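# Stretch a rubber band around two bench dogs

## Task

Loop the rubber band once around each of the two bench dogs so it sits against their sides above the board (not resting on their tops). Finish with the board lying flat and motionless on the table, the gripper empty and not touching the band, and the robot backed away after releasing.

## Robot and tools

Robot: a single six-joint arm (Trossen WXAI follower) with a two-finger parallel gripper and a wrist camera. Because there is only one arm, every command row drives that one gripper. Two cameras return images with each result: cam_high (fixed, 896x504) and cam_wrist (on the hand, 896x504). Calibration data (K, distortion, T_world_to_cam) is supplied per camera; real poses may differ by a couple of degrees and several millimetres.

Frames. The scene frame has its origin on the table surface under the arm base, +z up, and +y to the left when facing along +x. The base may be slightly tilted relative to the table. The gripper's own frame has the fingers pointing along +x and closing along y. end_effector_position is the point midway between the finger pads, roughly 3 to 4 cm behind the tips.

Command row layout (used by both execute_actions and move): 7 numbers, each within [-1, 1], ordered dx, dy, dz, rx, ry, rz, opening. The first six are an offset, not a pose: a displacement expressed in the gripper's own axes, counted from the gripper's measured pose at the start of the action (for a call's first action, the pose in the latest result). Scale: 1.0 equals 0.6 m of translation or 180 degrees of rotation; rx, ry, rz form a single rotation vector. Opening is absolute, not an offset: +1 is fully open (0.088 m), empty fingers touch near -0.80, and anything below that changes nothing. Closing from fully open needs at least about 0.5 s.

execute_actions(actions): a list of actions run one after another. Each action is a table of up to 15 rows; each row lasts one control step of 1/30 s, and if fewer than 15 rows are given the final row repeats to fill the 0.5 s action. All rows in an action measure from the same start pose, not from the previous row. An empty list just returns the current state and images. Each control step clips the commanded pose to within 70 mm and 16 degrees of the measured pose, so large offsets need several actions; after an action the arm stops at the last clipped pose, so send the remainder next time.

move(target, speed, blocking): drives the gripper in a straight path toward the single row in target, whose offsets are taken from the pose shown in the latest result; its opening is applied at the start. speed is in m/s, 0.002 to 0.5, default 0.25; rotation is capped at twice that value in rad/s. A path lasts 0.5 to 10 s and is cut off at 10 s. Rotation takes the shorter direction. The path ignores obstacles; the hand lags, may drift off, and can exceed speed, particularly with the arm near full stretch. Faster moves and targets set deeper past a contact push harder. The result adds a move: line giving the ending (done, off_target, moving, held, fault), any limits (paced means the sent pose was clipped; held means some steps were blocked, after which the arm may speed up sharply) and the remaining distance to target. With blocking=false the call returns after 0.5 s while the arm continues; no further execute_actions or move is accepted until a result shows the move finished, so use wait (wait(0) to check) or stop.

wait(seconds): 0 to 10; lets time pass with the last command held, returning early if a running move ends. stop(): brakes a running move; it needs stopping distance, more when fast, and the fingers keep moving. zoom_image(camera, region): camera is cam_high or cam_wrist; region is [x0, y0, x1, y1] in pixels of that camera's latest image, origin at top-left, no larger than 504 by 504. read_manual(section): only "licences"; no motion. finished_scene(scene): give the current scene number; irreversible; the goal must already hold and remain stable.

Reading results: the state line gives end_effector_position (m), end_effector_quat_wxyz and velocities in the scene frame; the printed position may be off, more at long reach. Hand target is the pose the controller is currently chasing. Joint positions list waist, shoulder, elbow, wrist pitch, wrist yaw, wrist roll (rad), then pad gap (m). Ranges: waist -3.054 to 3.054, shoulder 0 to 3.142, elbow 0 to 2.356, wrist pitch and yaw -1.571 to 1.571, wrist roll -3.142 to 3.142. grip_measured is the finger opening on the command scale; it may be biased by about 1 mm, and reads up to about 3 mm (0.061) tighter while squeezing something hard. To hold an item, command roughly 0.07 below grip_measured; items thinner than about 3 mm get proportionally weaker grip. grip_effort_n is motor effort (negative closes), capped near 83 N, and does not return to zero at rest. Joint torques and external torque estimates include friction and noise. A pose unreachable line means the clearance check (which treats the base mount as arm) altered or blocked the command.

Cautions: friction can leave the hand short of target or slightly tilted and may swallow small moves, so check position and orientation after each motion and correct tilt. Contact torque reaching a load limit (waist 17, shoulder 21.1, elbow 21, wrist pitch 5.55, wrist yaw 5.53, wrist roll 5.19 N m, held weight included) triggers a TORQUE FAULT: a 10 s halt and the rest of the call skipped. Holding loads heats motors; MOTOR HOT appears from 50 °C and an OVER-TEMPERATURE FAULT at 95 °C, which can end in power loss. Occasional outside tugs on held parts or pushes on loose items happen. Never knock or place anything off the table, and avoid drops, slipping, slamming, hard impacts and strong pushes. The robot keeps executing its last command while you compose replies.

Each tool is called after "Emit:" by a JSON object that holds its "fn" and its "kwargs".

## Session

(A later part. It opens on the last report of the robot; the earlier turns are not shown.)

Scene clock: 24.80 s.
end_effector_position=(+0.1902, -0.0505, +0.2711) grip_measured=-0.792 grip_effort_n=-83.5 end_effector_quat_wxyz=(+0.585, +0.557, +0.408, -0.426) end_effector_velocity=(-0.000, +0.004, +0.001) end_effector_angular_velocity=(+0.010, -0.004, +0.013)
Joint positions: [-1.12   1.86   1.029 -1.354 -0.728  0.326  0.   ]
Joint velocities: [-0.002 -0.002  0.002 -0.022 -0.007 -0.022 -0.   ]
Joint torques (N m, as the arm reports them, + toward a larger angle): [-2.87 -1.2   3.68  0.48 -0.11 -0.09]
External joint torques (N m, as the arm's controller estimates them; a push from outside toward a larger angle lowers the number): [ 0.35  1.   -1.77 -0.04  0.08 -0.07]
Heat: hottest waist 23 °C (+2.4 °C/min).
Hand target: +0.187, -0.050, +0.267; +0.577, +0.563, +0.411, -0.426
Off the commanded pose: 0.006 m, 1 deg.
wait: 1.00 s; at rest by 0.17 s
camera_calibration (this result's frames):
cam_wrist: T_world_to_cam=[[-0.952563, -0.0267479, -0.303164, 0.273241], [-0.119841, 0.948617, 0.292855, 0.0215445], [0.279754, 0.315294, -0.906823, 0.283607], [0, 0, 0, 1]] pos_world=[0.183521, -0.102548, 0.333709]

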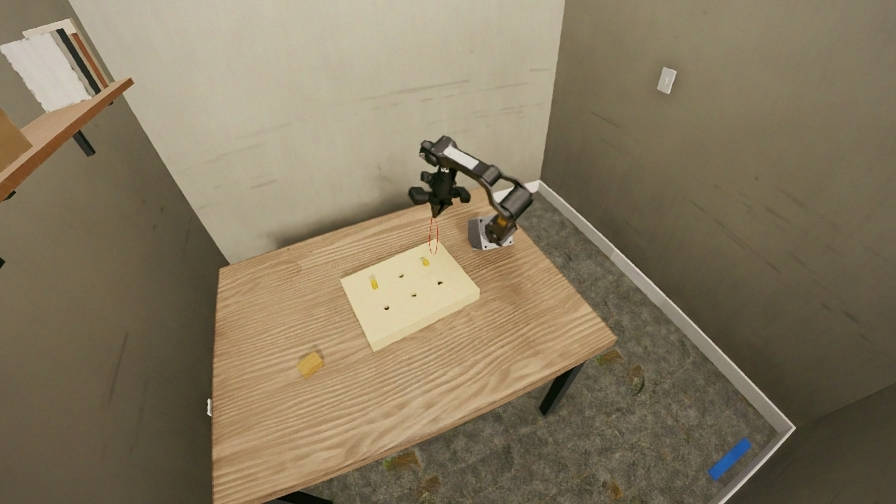

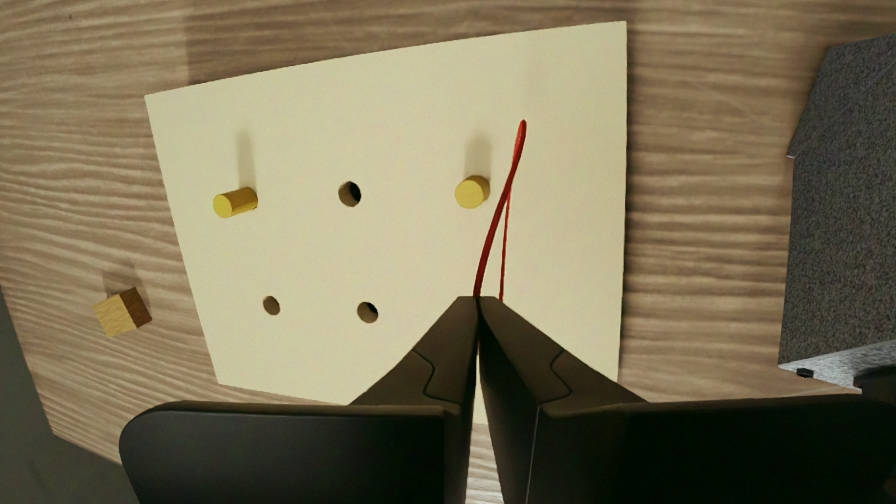

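Emit:
{"fn": "move", "kwargs": {"target": [0.063,-0.02,0,0,0,0,-1], "speed": 0.03}}

Emit:
{"fn": "wait", "kwargs": {"seconds": 2}}

Scene clock: 26.73 s.
end_effector_position=(+0.1911, -0.0549, +0.2352) grip_measured=-0.792 grip_effort_n=-83.5 end_effector_quat_wxyz=(+0.588, +0.555, +0.406, -0.426) end_effector_velocity=(-0.001, +0.004, -0.003) end_effector_angular_velocity=(+0.015, -0.000, +0.002)
Joint positions: [-1.058  1.845  0.889 -1.174 -0.763  0.399  0.   ]
Joint velocities: [ 0.002 -0.002 -0.012 -0.007 -0.007 -0.007 -0.   ]
Joint torques (N m, as the arm reports them, + toward a larger angle): [-2.61 -2.55  3.67  0.83 -0.28  0.12]
External joint torques (N m, as the arm's controller estimates them; a push from outside toward a larger angle lowers the number): [ 0.7  -0.31 -1.76  0.26 -0.12  0.13]
Heat: hottest waist 23 °C (+2.2 °C/min).
Hand target: +0.190, -0.052, +0.232; +0.585, +0.557, +0.408, -0.426
Off the commanded pose: 0.005 m, 0 deg.
move: done
camera_calibration (this result's frames):
cam_wrist: T_world_to_cam=[[-0.951908, -0.0304334, -0.30487, 0.263221], [-0.122118, 0.950286, 0.286434, 0.0383807], [0.280996, 0.309889, -0.908301, 0.251972], [0, 0, 0, 1]] pos_world=[0.184446, -0.106545, 0.298121]

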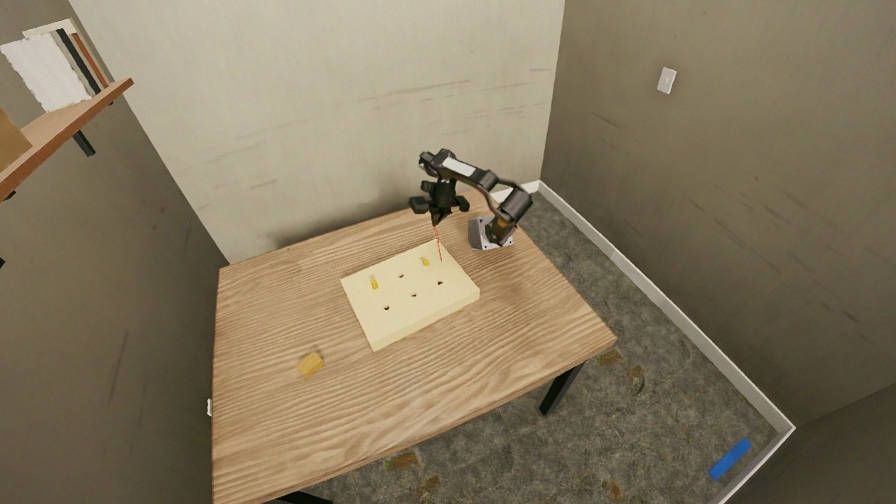

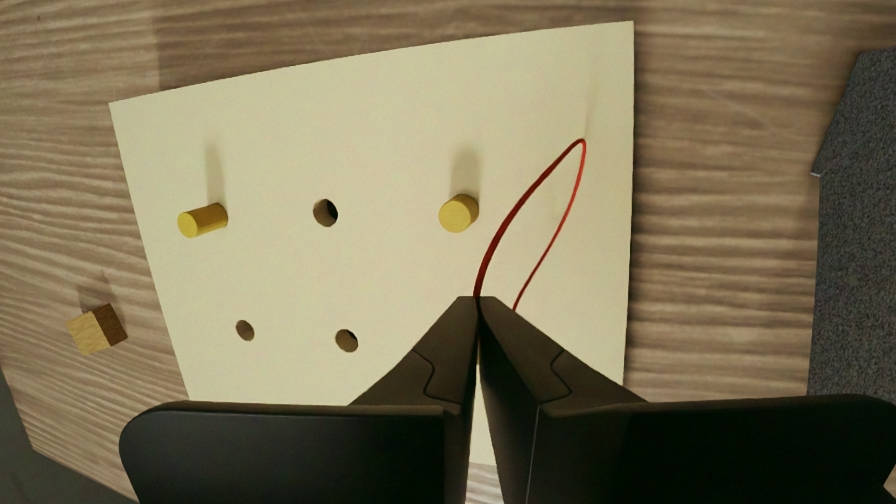

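Scene clock: 28.73 s.
end_effector_position=(+0.1912, -0.0550, +0.2350) grip_measured=-0.792 grip_effort_n=-83.5 end_effector_quat_wxyz=(+0.588, +0.555, +0.406, -0.426) end_effector_velocity=(+0.001, -0.001, +0.002) end_effector_angular_velocity=(-0.011, -0.015, +0.009)
Joint positions: [-1.057  1.844  0.888 -1.172 -0.763  0.4    0.   ]
Joint velocities: [-0.007 -0.007 -0.002  0.007 -0.007 -0.007 -0.   ]
Joint torques (N m, as the arm reports them, + toward a larger angle): [-2.52 -2.47  3.72  0.84 -0.24  0.08]
External joint torques (N m, as the arm's controller estimates them; a push from outside toward a larger angle lowers the number): [ 0.83 -0.19 -1.76  0.25 -0.07  0.1 ]
Heat: hottest waist 23 °C (+2.1 °C/min).
Hand target: +0.190, -0.052, +0.232; +0.585, +0.557, +0.408, -0.426
Off the commanded pose: 0.004 m, 0 deg.
wait: 2.00 s; at rest by 0.17 s
camera_calibration (this result's frames):
cam_wrist: T_world_to_cam=[[-0.951747, -0.0309827, -0.305315, 0.263255], [-0.122546, 0.950496, 0.285553, 0.0388744], [0.281354, 0.309189, -0.908428, 0.251731], [0, 0, 0, 1]] pos_world=[0.18449, -0.106626, 0.297954]

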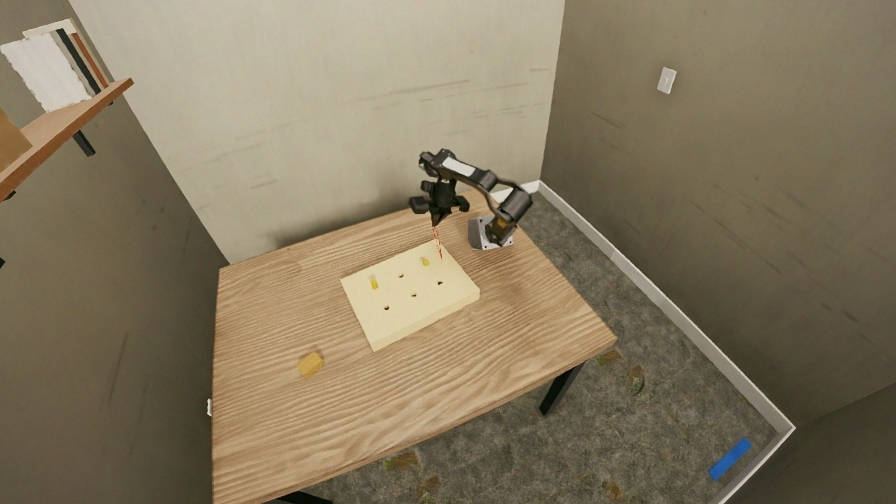

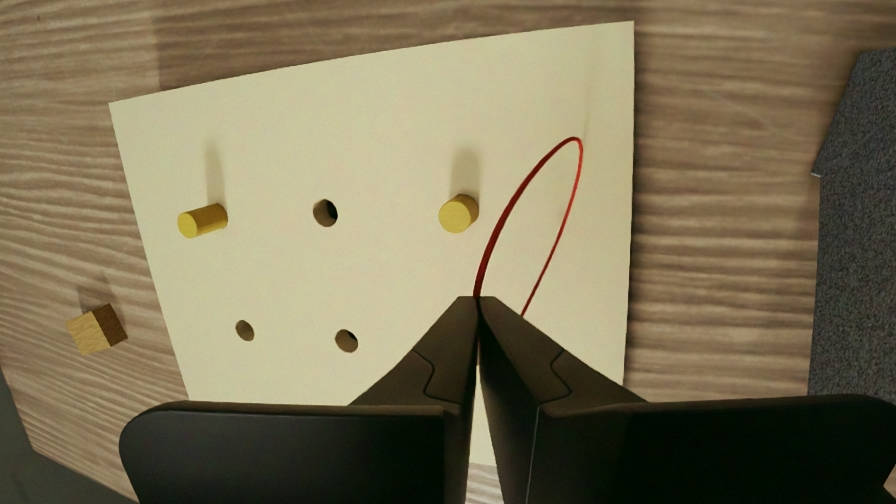

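Emit:
{"fn": "move", "kwargs": {"target": [0.028,-0.008,0,0,0,0,-1], "speed": 0.03}}

Emit:
{"fn": "move", "kwargs": {"target": [0.042,0.144,0,0,0,0,-1], "speed": 0.04}}

Scene clock: 29.93 s.
end_effector_position=(+0.1932, -0.0582, +0.2216) grip_measured=-0.792 grip_effort_n=-83.5 end_effector_quat_wxyz=(+0.592, +0.552, +0.404, -0.426) end_effector_velocity=(+0.001, +0.002, -0.001) end_effector_angular_velocity=(+0.000, -0.003, +0.003)
Joint positions: [-1.028  1.844  0.84  -1.088 -0.778  0.437  0.   ]
Joint velocities: [ 0.007 -0.007 -0.007  0.007 -0.007  0.007  0.   ]
Joint torques (N m, as the arm reports them, + toward a larger angle): [-2.64 -2.39  3.65  0.8  -0.25  0.06]
External joint torques (N m, as the arm's controller estimates them; a push from outside toward a larger angle lowers the number): [ 0.71  0.01 -1.82  0.2  -0.08  0.08]
Heat: hottest waist 23 °C (+2.0 °C/min).
Hand target: +0.191, -0.056, +0.218; +0.588, +0.555, +0.406, -0.426
Off the commanded pose: 0.005 m, 1 deg.
move: done
camera_calibration (this result's frames):
cam_wrist: T_world_to_cam=[[-0.950762, -0.0369247, -0.307713, 0.260967], [-0.126512, 0.952627, 0.27658, 0.0488779], [0.282923, 0.301891, -0.910393, 0.239729], [0, 0, 0, 1]] pos_world=[0.186476, -0.109298, 0.285032]

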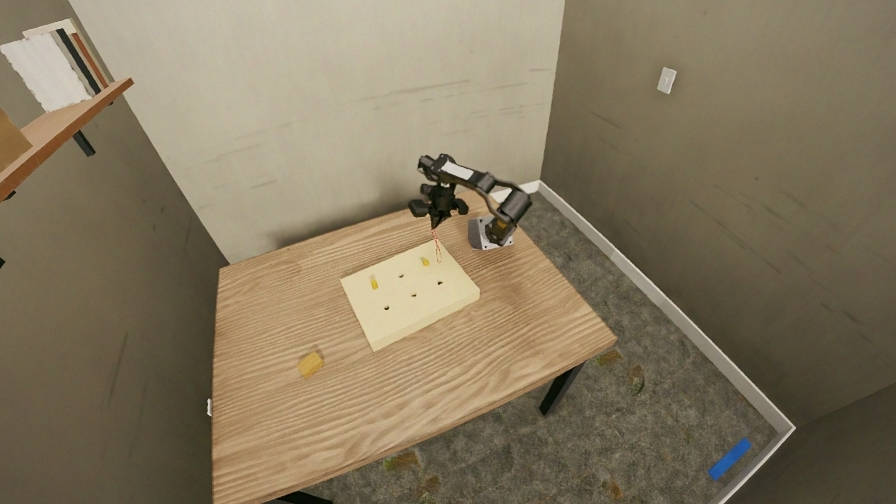

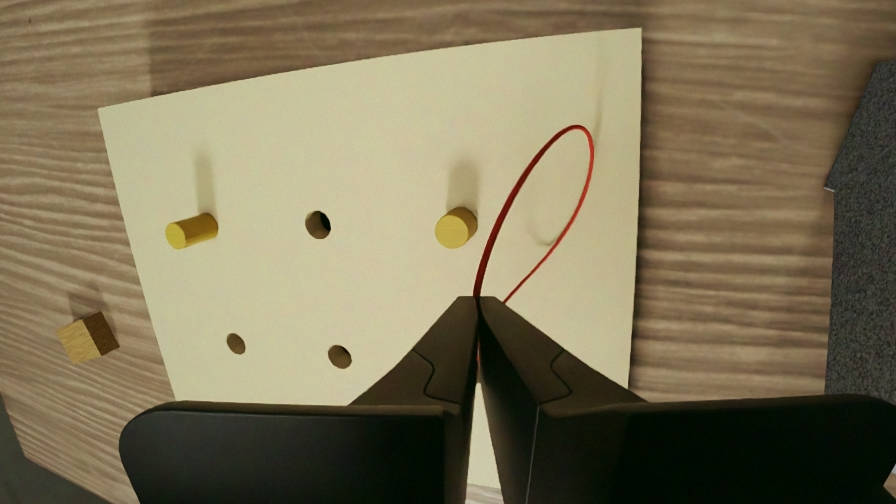

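Scene clock: 32.50 s.
end_effector_position=(+0.2791, -0.0559, +0.2235) grip_measured=-0.792 grip_effort_n=-83.5 end_effector_quat_wxyz=(+0.590, +0.552, +0.404, -0.428) end_effector_velocity=(+0.002, +0.002, +0.002) end_effector_angular_velocity=(+0.006, -0.005, -0.002)
Joint positions: [-0.784  1.918  1.05  -0.981 -0.871  0.771  0.   ]
Joint velocities: [ 0.002 -0.002  0.007 -0.007 -0.007  0.007  0.   ]
Joint torques (N m, as the arm reports them, + toward a larger angle): [-3.95 -2.16  6.22  0.89 -0.14  0.07]
External joint torques (N m, as the arm's controller estimates them; a push from outside toward a larger angle lowers the number): [ 1.01  1.28  1.18  0.24 -0.05  0.09]
Heat: hottest waist 23 °C (+1.8 °C/min).
Hand target: +0.283, -0.057, +0.224; +0.591, +0.551, +0.405, -0.427
Off the commanded pose: 0.004 m, 0 deg.
move: done
camera_calibration (this result's frames):
cam_wrist: T_world_to_cam=[[-0.951774, -0.0325486, -0.305068, 0.343305], [-0.121617, 0.952921, 0.277761, 0.0554073], [0.281664, 0.301468, -0.910924, 0.216851], [0, 0, 0, 1]] pos_world=[0.272408, -0.106998, 0.286876]

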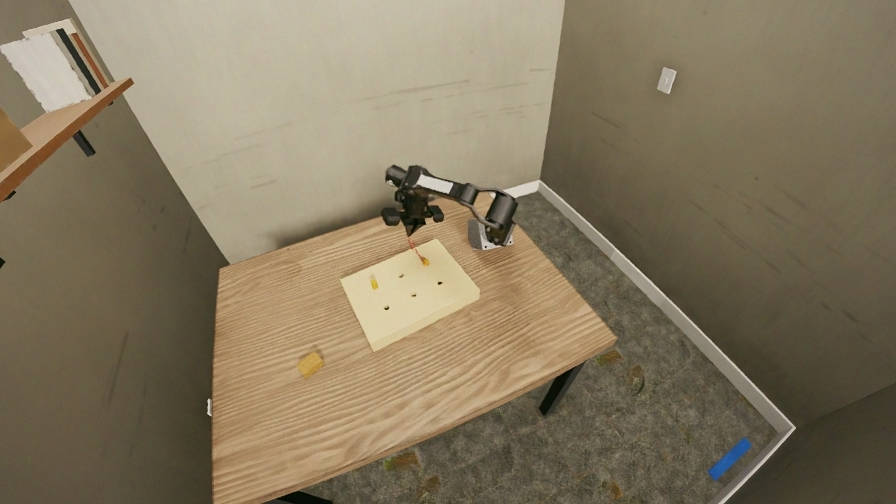

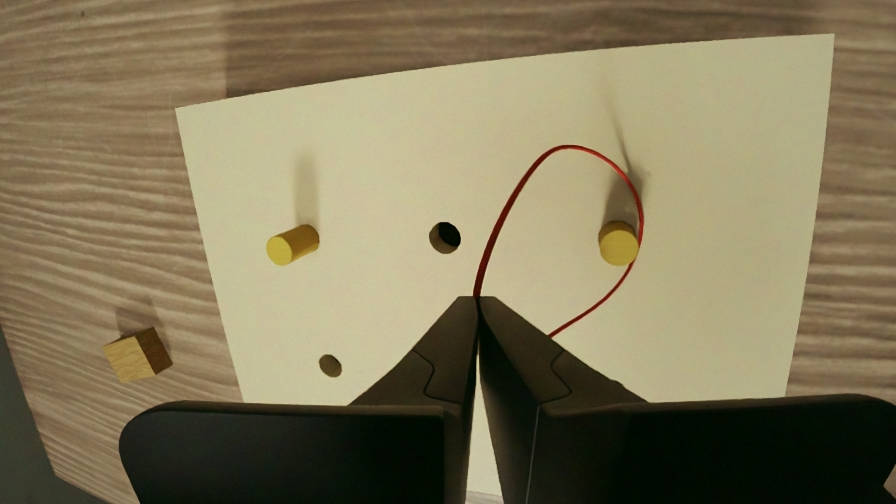

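Emit:
{"fn": "move", "kwargs": {"target": [0.228,0.255,-0.083,0,0,0,-1], "speed": 0.07}}

Scene clock: 36.50 s.
end_effector_position=(+0.4625, -0.0099, +0.1394) grip_measured=-0.792 grip_effort_n=-83.5 end_effector_quat_wxyz=(+0.590, +0.552, +0.404, -0.429) end_effector_velocity=(+0.001, +0.002, -0.000) end_effector_angular_velocity=(+0.010, +0.003, -0.005)
Joint positions: [-0.298  2.174  1.464 -0.549 -0.861  1.532  0.   ]
Joint velocities: [ 0.002  0.002  0.007 -0.007 -0.007  0.007 -0.   ]
Joint torques (N m, as the arm reports them, + toward a larger angle): [-6.77 -4.23  5.14  0.85  0.19  0.06]
External joint torques (N m, as the arm's controller estimates them; a push from outside toward a larger angle lowers the number): [1.44 2.15 0.95 0.19 0.1  0.08]
Heat: hottest waist 24 °C (+3.3 °C/min).
Hand target: +0.465, -0.011, +0.136; +0.589, +0.551, +0.405, -0.430
Off the commanded pose: 0.005 m, 0 deg.
move: done
camera_calibration (this result's frames):
cam_wrist: T_world_to_cam=[[-0.952158, -0.0321079, -0.303914, 0.493633], [-0.120599, 0.953235, 0.277127, 0.0568085], [0.280803, 0.300521, -0.911503, 0.0751975], [0, 0, 0, 1]] pos_world=[0.455752, -0.0609008, 0.202821]

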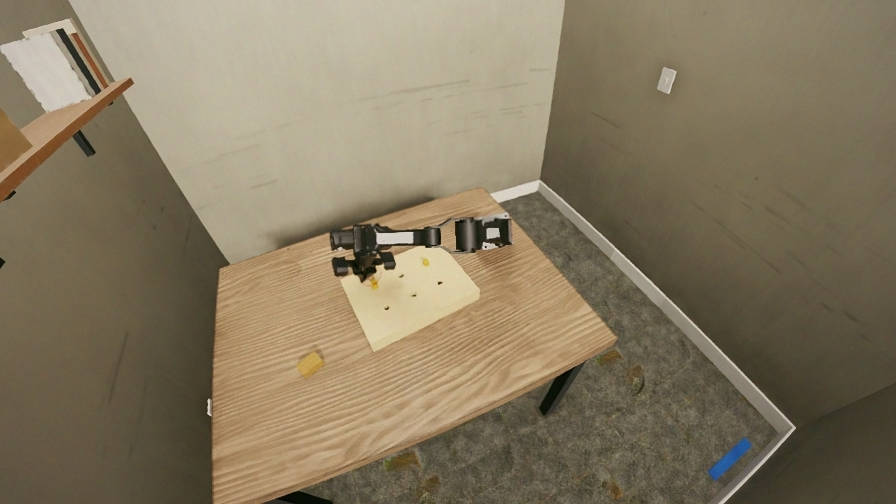

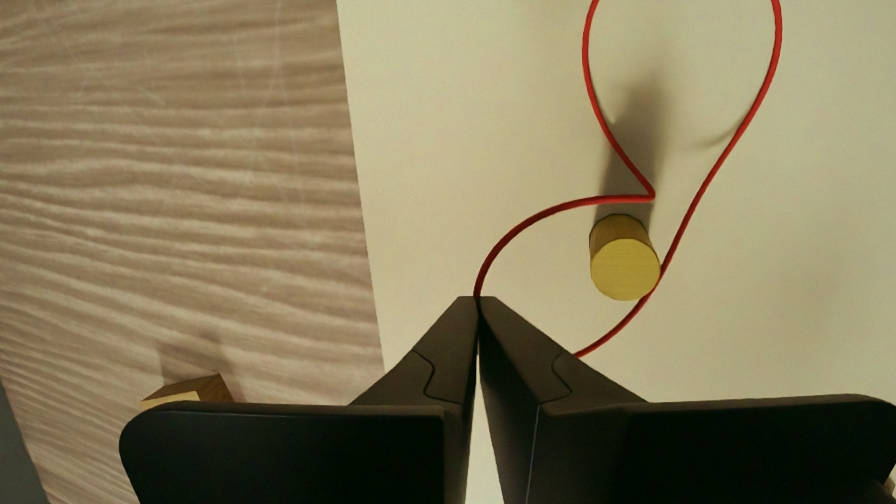

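Emit:
{"fn": "move", "kwargs": {"target": [-0.22,-0.065,0,0,0,0,-1], "speed": 0.1}}

Scene clock: 39.00 s.
end_effector_position=(+0.3836, -0.0053, +0.2484) grip_measured=-0.792 grip_effort_n=-83.5 end_effector_quat_wxyz=(+0.584, +0.556, +0.404, -0.432) end_effector_velocity=(-0.005, +0.001, +0.000) end_effector_angular_velocity=(+0.017, +0.011, -0.007)
Joint positions: [-0.574  1.985  1.458 -1.077 -0.902  1.106  0.   ]
Joint velocities: [-0.007  0.002  0.002 -0.037 -0.007 -0.022 -0.001]
Joint torques (N m, as the arm reports them, + toward a larger angle): [-5.9  -4.31  5.57  0.48 -0.12 -0.1 ]
External joint torques (N m, as the arm's controller estimates them; a push from outside toward a larger angle lowers the number): [ 0.83  0.01  1.01 -0.19 -0.11 -0.08]
Heat: hottest waist 25 °C (+4.6 °C/min).
Hand target: +0.386, -0.002, +0.253; +0.591, +0.553, +0.403, -0.427
Off the commanded pose: 0.005 m, 1 deg.
move: done
camera_calibration (this result's frames):
cam_wrist: T_world_to_cam=[[-0.953928, -0.0181254, -0.299489, 0.451461], [-0.10752, 0.952531, 0.284822, 0.00580269], [0.28011, 0.3039, -0.910595, 0.195353], [0, 0, 0, 1]] pos_world=[0.376564, -0.0567123, 0.311443]

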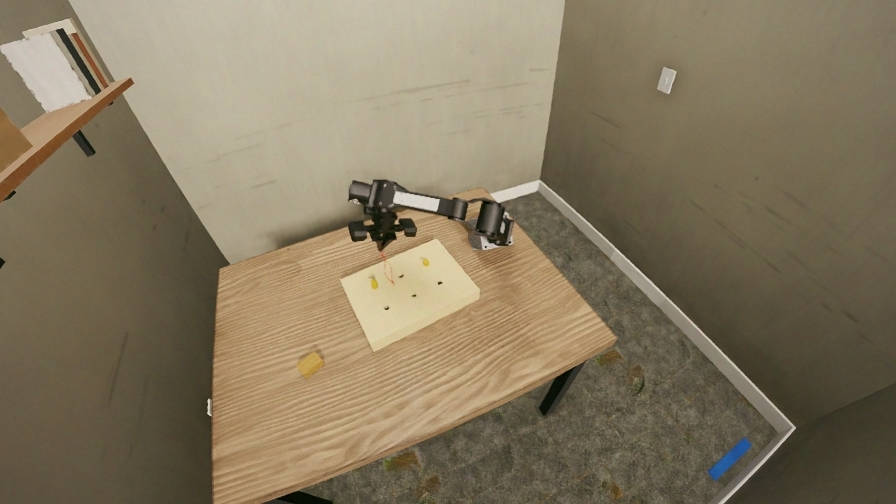

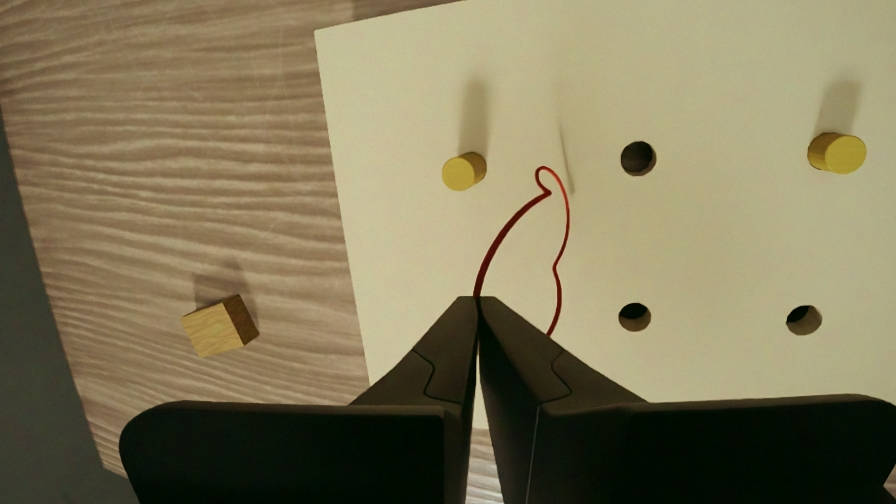

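Emit:
{"fn": "move", "kwargs": {"target": [-0.06,0.017,0,0,0,0,-1], "speed": 0.08}}

Emit:
{"fn": "move", "kwargs": {"target": [-0.088,-0.305,0.088,0,0,0,-1], "speed": 0.08}}

Emit:
{"fn": "move", "kwargs": {"target": [0.1,-0.03,0,0,0,0,-1], "speed": 0.04}}

Scene clock: 40.40 s.
end_effector_position=(+0.3816, -0.0010, +0.2851) grip_measured=-0.792 grip_effort_n=-83.5 end_effector_quat_wxyz=(+0.585, +0.557, +0.403, -0.431) end_effector_velocity=(-0.000, +0.001, +0.000) end_effector_angular_velocity=(+0.017, +0.011, +0.000)
Joint positions: [-0.64   2.014  1.605 -1.273 -0.9    1.005  0.   ]
Joint velocities: [-0.002  0.017  0.022 -0.037 -0.007 -0.022 -0.   ]
Joint torques (N m, as the arm reports them, + toward a larger angle): [-5.94 -2.61  5.45  0.47  0.02 -0.14]
External joint torques (N m, as the arm's controller estimates them; a push from outside toward a larger angle lowers the number): [ 0.72  1.54  0.89 -0.21  0.06 -0.12]
Heat: hottest waist 25 °C (+4.5 °C/min).
Hand target: +0.383, -0.003, +0.286; +0.585, +0.556, +0.403, -0.432
Off the commanded pose: 0.002 m, 0 deg.
move: done
camera_calibration (this result's frames):
cam_wrist: T_world_to_cam=[[-0.952587, -0.018058, -0.303732, 0.461304], [-0.108944, 0.952298, 0.28506, -0.00850272], [0.284095, 0.304634, -0.909114, 0.226073], [0, 0, 0, 1]] pos_world=[0.374279, -0.052442, 0.348062]

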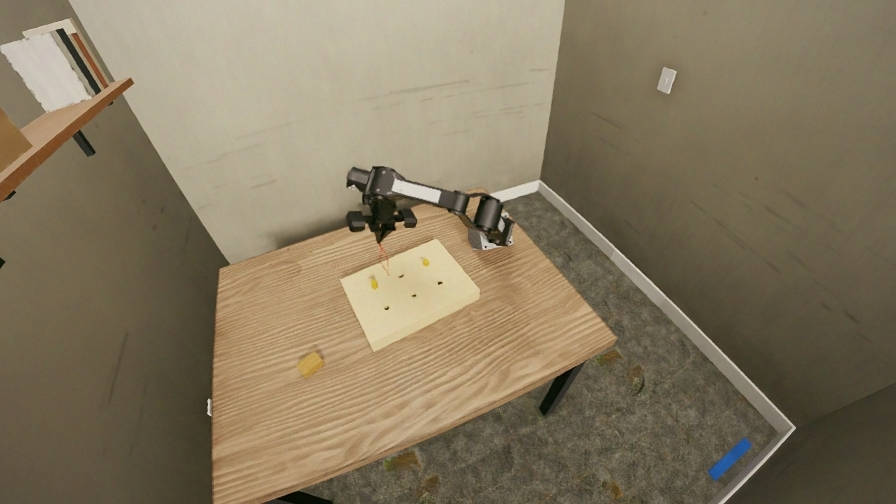

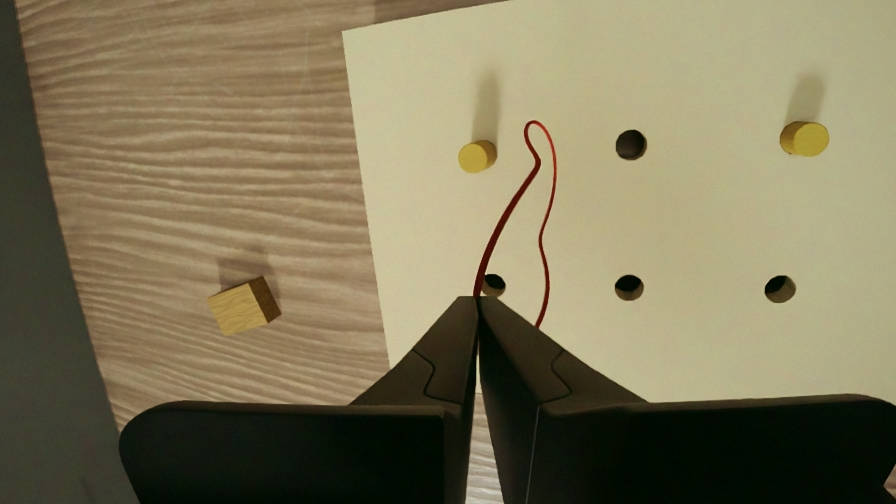

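Scene clock: 43.33 s.
end_effector_position=(+0.1949, -0.0547, +0.2873) grip_measured=-0.792 grip_effort_n=-83.5 end_effector_quat_wxyz=(+0.593, +0.553, +0.398, -0.429) end_effector_velocity=(-0.004, -0.003, +0.001) end_effector_angular_velocity=(-0.013, -0.005, +0.010)
Joint positions: [-1.134  1.872  1.095 -1.385 -0.723  0.331  0.   ]
Joint velocities: [-0.017 -0.002 -0.007  0.007  0.007 -0.022  0.   ]
Joint torques (N m, as the arm reports them, + toward a larger angle): [-3.09 -1.83  3.84  0.36 -0.09 -0.06]
External joint torques (N m, as the arm's controller estimates them; a push from outside toward a larger angle lowers the number): [ 0.22  0.34 -1.61 -0.23  0.09 -0.04]
Heat: hottest waist 26 °C (+5.5 °C/min).
Hand target: +0.192, -0.053, +0.284; +0.587, +0.558, +0.401, -0.429
Off the commanded pose: 0.007 m, 1 deg.
move: done
camera_calibration (this result's frames):
cam_wrist: T_world_to_cam=[[-0.949209, -0.0295178, -0.313258, 0.284611], [-0.118742, 0.955578, 0.269761, 0.028161], [0.29138, 0.293256, -0.910548, 0.295825], [0, 0, 0, 1]] pos_world=[0.187302, -0.105261, 0.350923]

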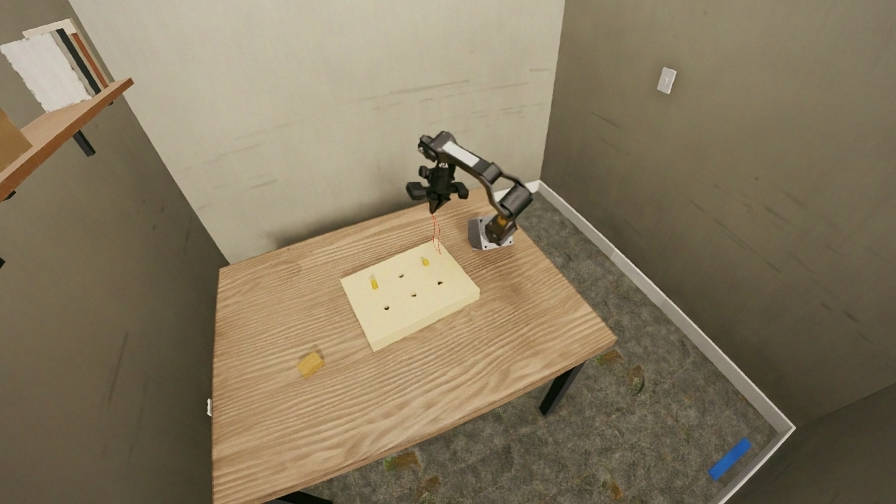

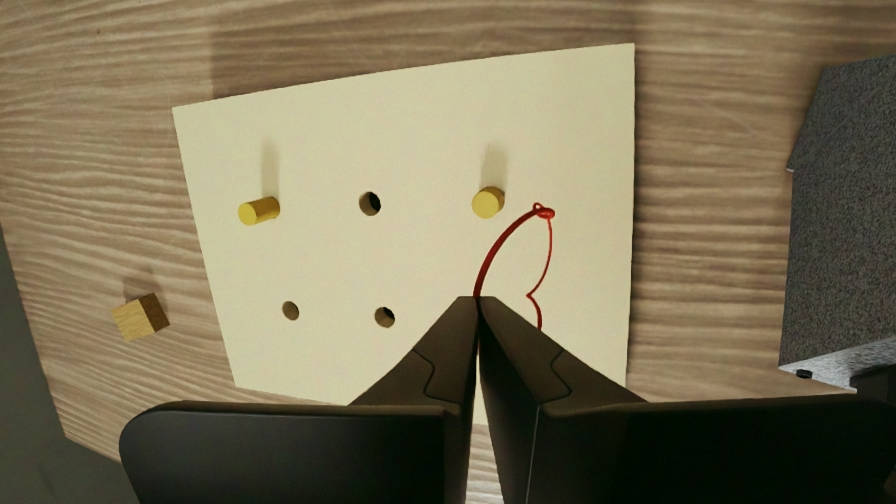

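Scene clock: 45.23 s.
end_effector_position=(+0.1974, -0.0617, +0.2286) grip_measured=-0.792 grip_effort_n=-83.5 end_effector_quat_wxyz=(+0.595, +0.551, +0.397, -0.429) end_effector_velocity=(+0.003, -0.003, +0.000) end_effector_angular_velocity=(-0.020, -0.016, +0.000)
Joint positions: [-1.031  1.848  0.869 -1.092 -0.776  0.453  0.   ]
Joint velocities: [ 0.002 -0.007 -0.007  0.037 -0.007  0.022 -0.   ]
Joint torques (N m, as the arm reports them, + toward a larger angle): [-2.58 -2.56  3.62  0.88 -0.22  0.09]
External joint torques (N m, as the arm's controller estimates them; a push from outside toward a larger angle lowers the number): [ 0.86 -0.14 -1.92  0.22 -0.06  0.11]
Heat: hottest waist 26 °C (+5.3 °C/min).
Hand target: +0.196, -0.059, +0.225; +0.593, +0.553, +0.399, -0.429
Off the commanded pose: 0.005 m, 0 deg.
move: done
camera_calibration (this result's frames):
cam_wrist: T_world_to_cam=[[-0.948697, -0.0333903, -0.31442, 0.268337], [-0.120937, 0.957115, 0.26326, 0.0530266], [0.292145, 0.287779, -0.91205, 0.243636], [0, 0, 0, 1]] pos_world=[0.189806, -0.111906, 0.292619]

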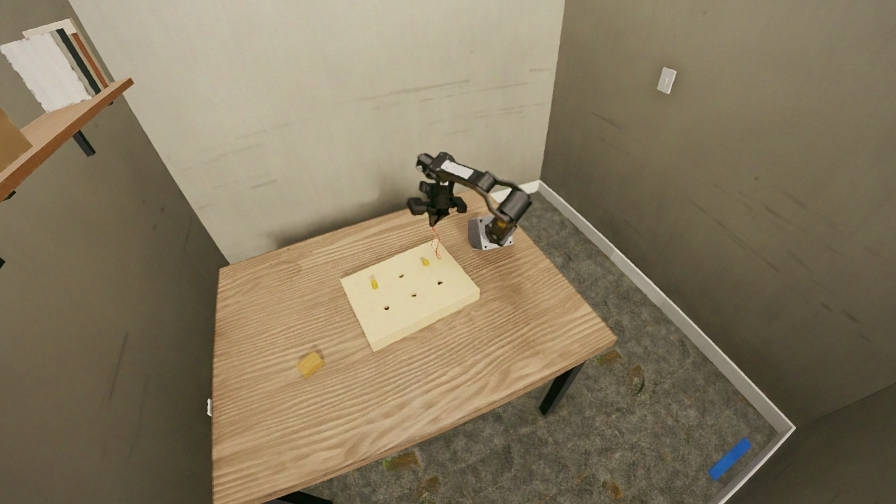

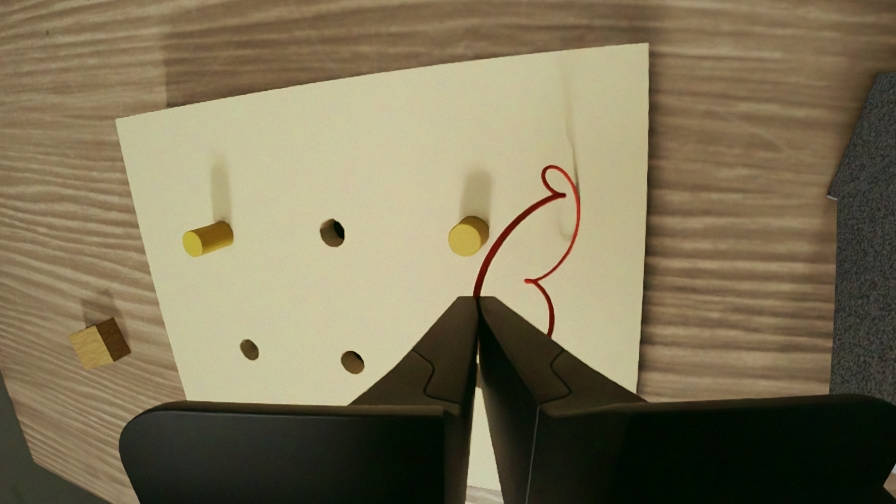

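Emit:
{"fn": "move", "kwargs": {"target": [0.057,0.11,-0.01,0,0,0,-1], "speed": 0.04}}

Scene clock: 47.70 s.
end_effector_position=(+0.2665, -0.0553, +0.2157) grip_measured=-0.792 grip_effort_n=-83.5 end_effector_quat_wxyz=(+0.593, +0.552, +0.397, -0.431) end_effector_velocity=(+0.001, +0.002, -0.002) end_effector_angular_velocity=(+0.018, +0.002, -0.019)
Joint positions: [-0.794  1.879  0.971 -0.929 -0.863  0.778  0.   ]
Joint velocities: [ 0.007  0.002  0.002 -0.007 -0.007  0.022 -0.   ]
Joint torques (N m, as the arm reports them, + toward a larger angle): [-3.7  -1.74  6.24  0.91 -0.15  0.07]
External joint torques (N m, as the arm's controller estimates them; a push from outside toward a larger angle lowers the number): [ 1.02  1.46  1.15  0.22 -0.06  0.08]
Heat: hottest waist 25 °C (+3.8 °C/min).
Hand target: +0.270, -0.056, +0.216; +0.595, +0.551, +0.398, -0.430
Off the commanded pose: 0.005 m, 0 deg.
move: done
camera_calibration (this result's frames):
cam_wrist: T_world_to_cam=[[-0.949801, -0.0287077, -0.311535, 0.330024], [-0.115766, 0.957349, 0.264727, 0.0569863], [0.290648, 0.287503, -0.912615, 0.210311], [0, 0, 0, 1]] pos_world=[0.258928, -0.105547, 0.279661]

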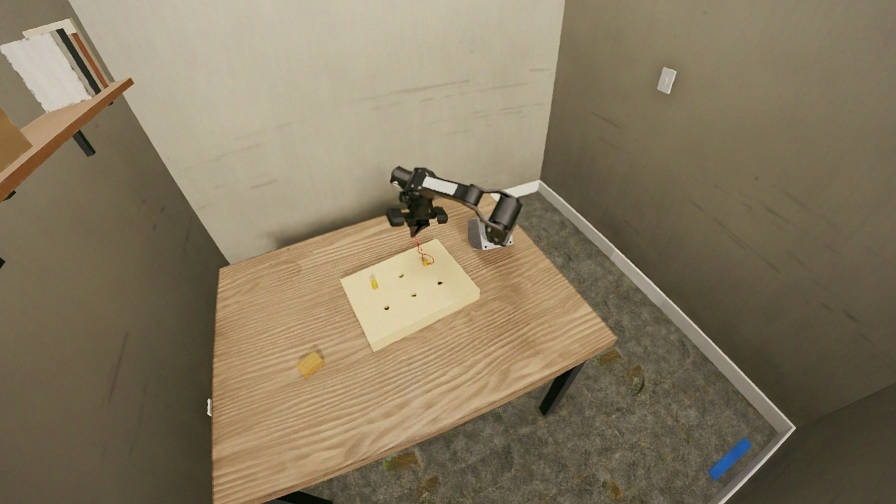

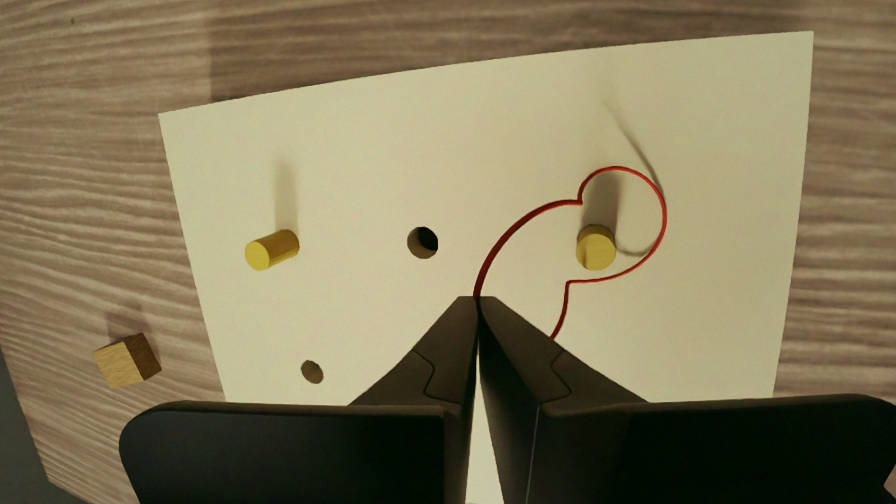

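Emit:
{"fn": "move", "kwargs": {"target": [0.157,0.028,-0.017,0,0,0,-1], "speed": 0.05}}

Emit:
{"fn": "move", "kwargs": {"target": [0.045,0.15,-0.025,0,0,0,-1], "speed": 0.04}}

Scene clock: 50.33 s.
end_effector_position=(+0.3153, -0.0512, +0.1371) grip_measured=-0.792 grip_effort_n=-83.5 end_effector_quat_wxyz=(+0.601, +0.549, +0.396, -0.426) end_effector_velocity=(+0.004, +0.004, -0.001) end_effector_angular_velocity=(+0.018, -0.015, +0.007)
Joint positions: [-0.504  1.939  0.843 -0.371 -0.889  1.232  0.   ]
Joint velocities: [ 0.007 -0.002 -0.002  0.022 -0.022  0.022 -0.   ]
Joint torques (N m, as the arm reports them, + toward a larger angle): [-4.46 -2.61  2.63  1.02  0.07  0.03]
External joint torques (N m, as the arm's controller estimates them; a push from outside toward a larger angle lowers the number): [ 1.2   1.51 -1.6   0.29  0.04  0.04]
Heat: hottest waist 26 °C (+4.8 °C/min).
Hand target: +0.310, -0.052, +0.131; +0.593, +0.551, +0.398, -0.432
Off the commanded pose: 0.007 m, 1 deg.
move: done
camera_calibration (this result's frames):
cam_wrist: T_world_to_cam=[[-0.946133, -0.0443652, -0.320723, 0.351283], [-0.131207, 0.958124, 0.254525, 0.085786], [0.296001, 0.282896, -0.912334, 0.121225], [0, 0, 0, 1]] pos_world=[0.307734, -0.100903, 0.201427]

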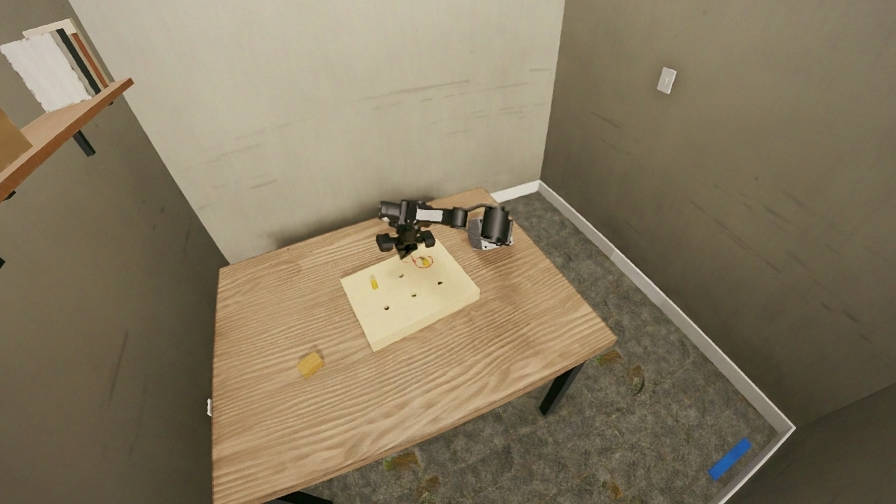

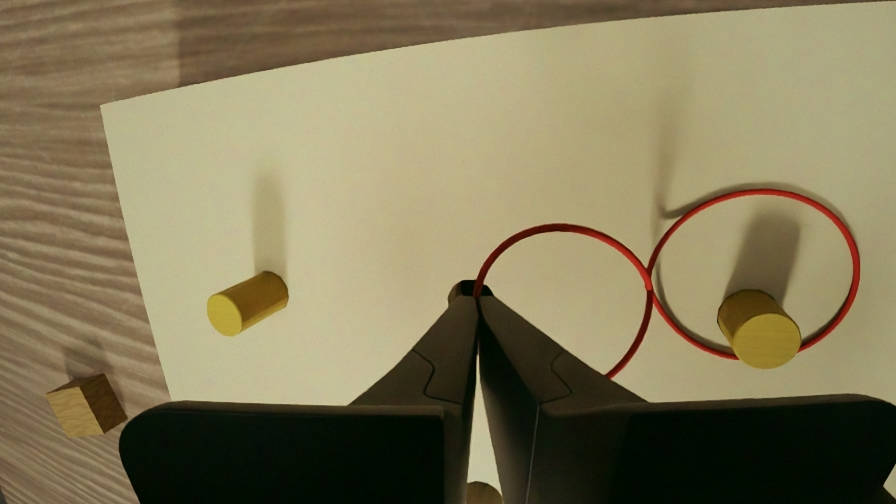

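Scene clock: 53.03 s.
end_effector_position=(+0.4060, -0.0344, +0.1408) grip_measured=-0.792 grip_effort_n=-83.5 end_effector_quat_wxyz=(+0.602, +0.549, +0.395, -0.425) end_effector_velocity=(-0.002, -0.001, -0.002) end_effector_angular_velocity=(+0.003, +0.015, -0.024)
Joint positions: [-0.376  2.069  1.184 -0.425 -0.865  1.433  0.   ]
Joint velocities: [ 0.002  0.007  0.007 -0.022  0.007  0.007 -0.   ]
Joint torques (N m, as the arm reports them, + toward a larger angle): [-5.83 -3.62  5.17  0.66  0.18  0.06]
External joint torques (N m, as the arm's controller estimates them; a push from outside toward a larger angle lowers the number): [ 1.37  1.82  1.01 -0.04  0.1   0.08]
Heat: hottest waist 26 °C (+4.5 °C/min).
Hand target: +0.409, -0.035, +0.139; +0.601, +0.548, +0.396, -0.427
Off the commanded pose: 0.003 m, 0 deg.
move: done
camera_calibration (this result's frames):
cam_wrist: T_world_to_cam=[[-0.945224, -0.0446922, -0.323348, 0.439044], [-0.132061, 0.958252, 0.2536, 0.08117], [0.298515, 0.28241, -0.911665, 0.0918996], [0, 0, 0, 1]] pos_world=[0.39828, -0.0841129, 0.205161]

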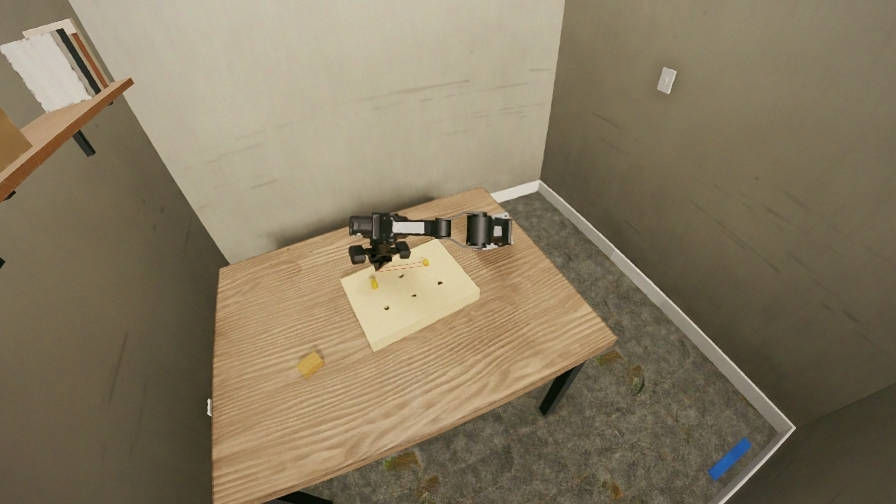

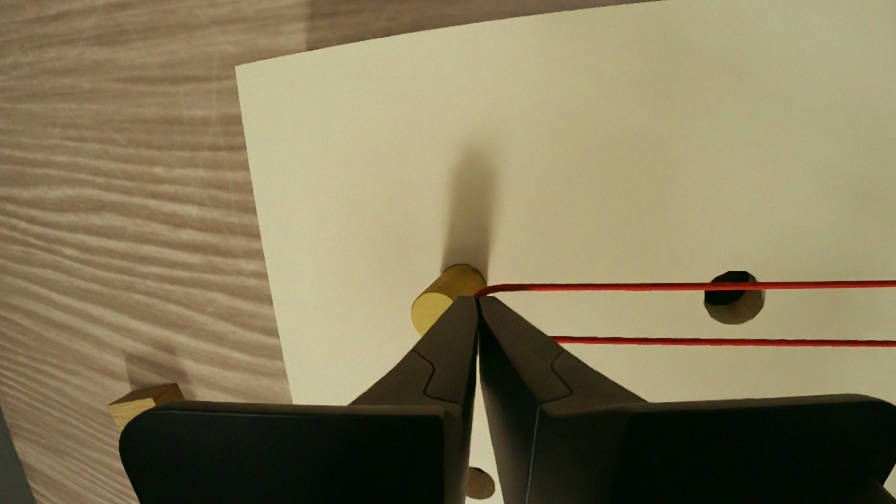

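Emit:
{"fn": "zoom_image", "kwargs": {"camera": "cam_high", "region": [350, 230, 470, 310]}}

Region (350, 230, 470, 310) of cam_high's 896x504 image, scaled by 4.200, with more detail than that image has.

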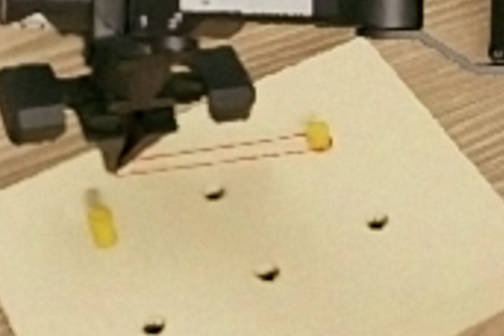

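Emit:
{"fn": "move", "kwargs": {"target": [0.036,0.095,-0.032,0,0,0,-1], "speed": 0.04}}

Scene clock: 55.70 s.
end_effector_position=(+0.4605, -0.0162, +0.1369) grip_measured=-0.792 grip_effort_n=-83.5 end_effector_quat_wxyz=(+0.597, +0.551, +0.394, -0.430) end_effector_velocity=(-0.001, +0.001, -0.002) end_effector_angular_velocity=(+0.005, +0.014, +0.012)
Joint positions: [-0.299  2.168  1.428 -0.496 -0.841  1.548  0.   ]
Joint velocities: [ 0.002  0.007  0.012 -0.022 -0.007 -0.022 -0.   ]
Joint torques (N m, as the arm reports them, + toward a larger angle): [-6.81 -4.59  6.14  1.01  0.13  0.08]
External joint torques (N m, as the arm's controller estimates them; a push from outside toward a larger angle lowers the number): [1.32 1.66 2.01 0.33 0.02 0.09]
Heat: hottest waist 27 °C (+5.4 °C/min).
Hand target: +0.467, -0.015, +0.137; +0.602, +0.549, +0.395, -0.426
Off the commanded pose: 0.006 m, 1 deg.
move: done
camera_calibration (this result's frames):
cam_wrist: T_world_to_cam=[[-0.947518, -0.0333188, -0.317961, 0.490593], [-0.119895, 0.959001, 0.256791, 0.0657983], [0.296369, 0.281436, -0.912666, 0.0680706], [0, 0, 0, 1]] pos_world=[0.45256, -0.0659122, 0.201219]

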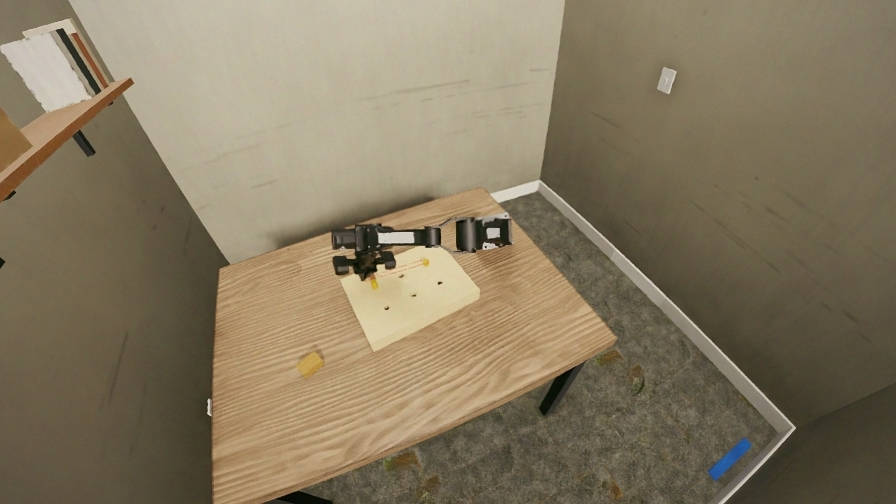

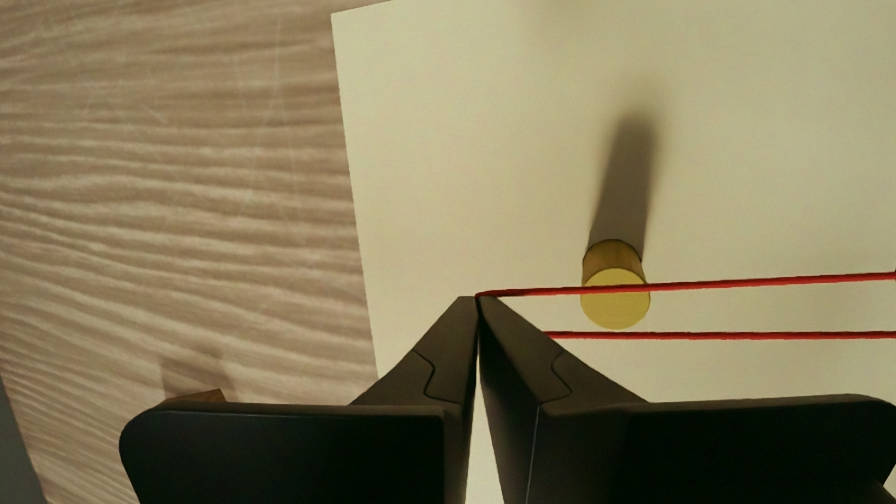

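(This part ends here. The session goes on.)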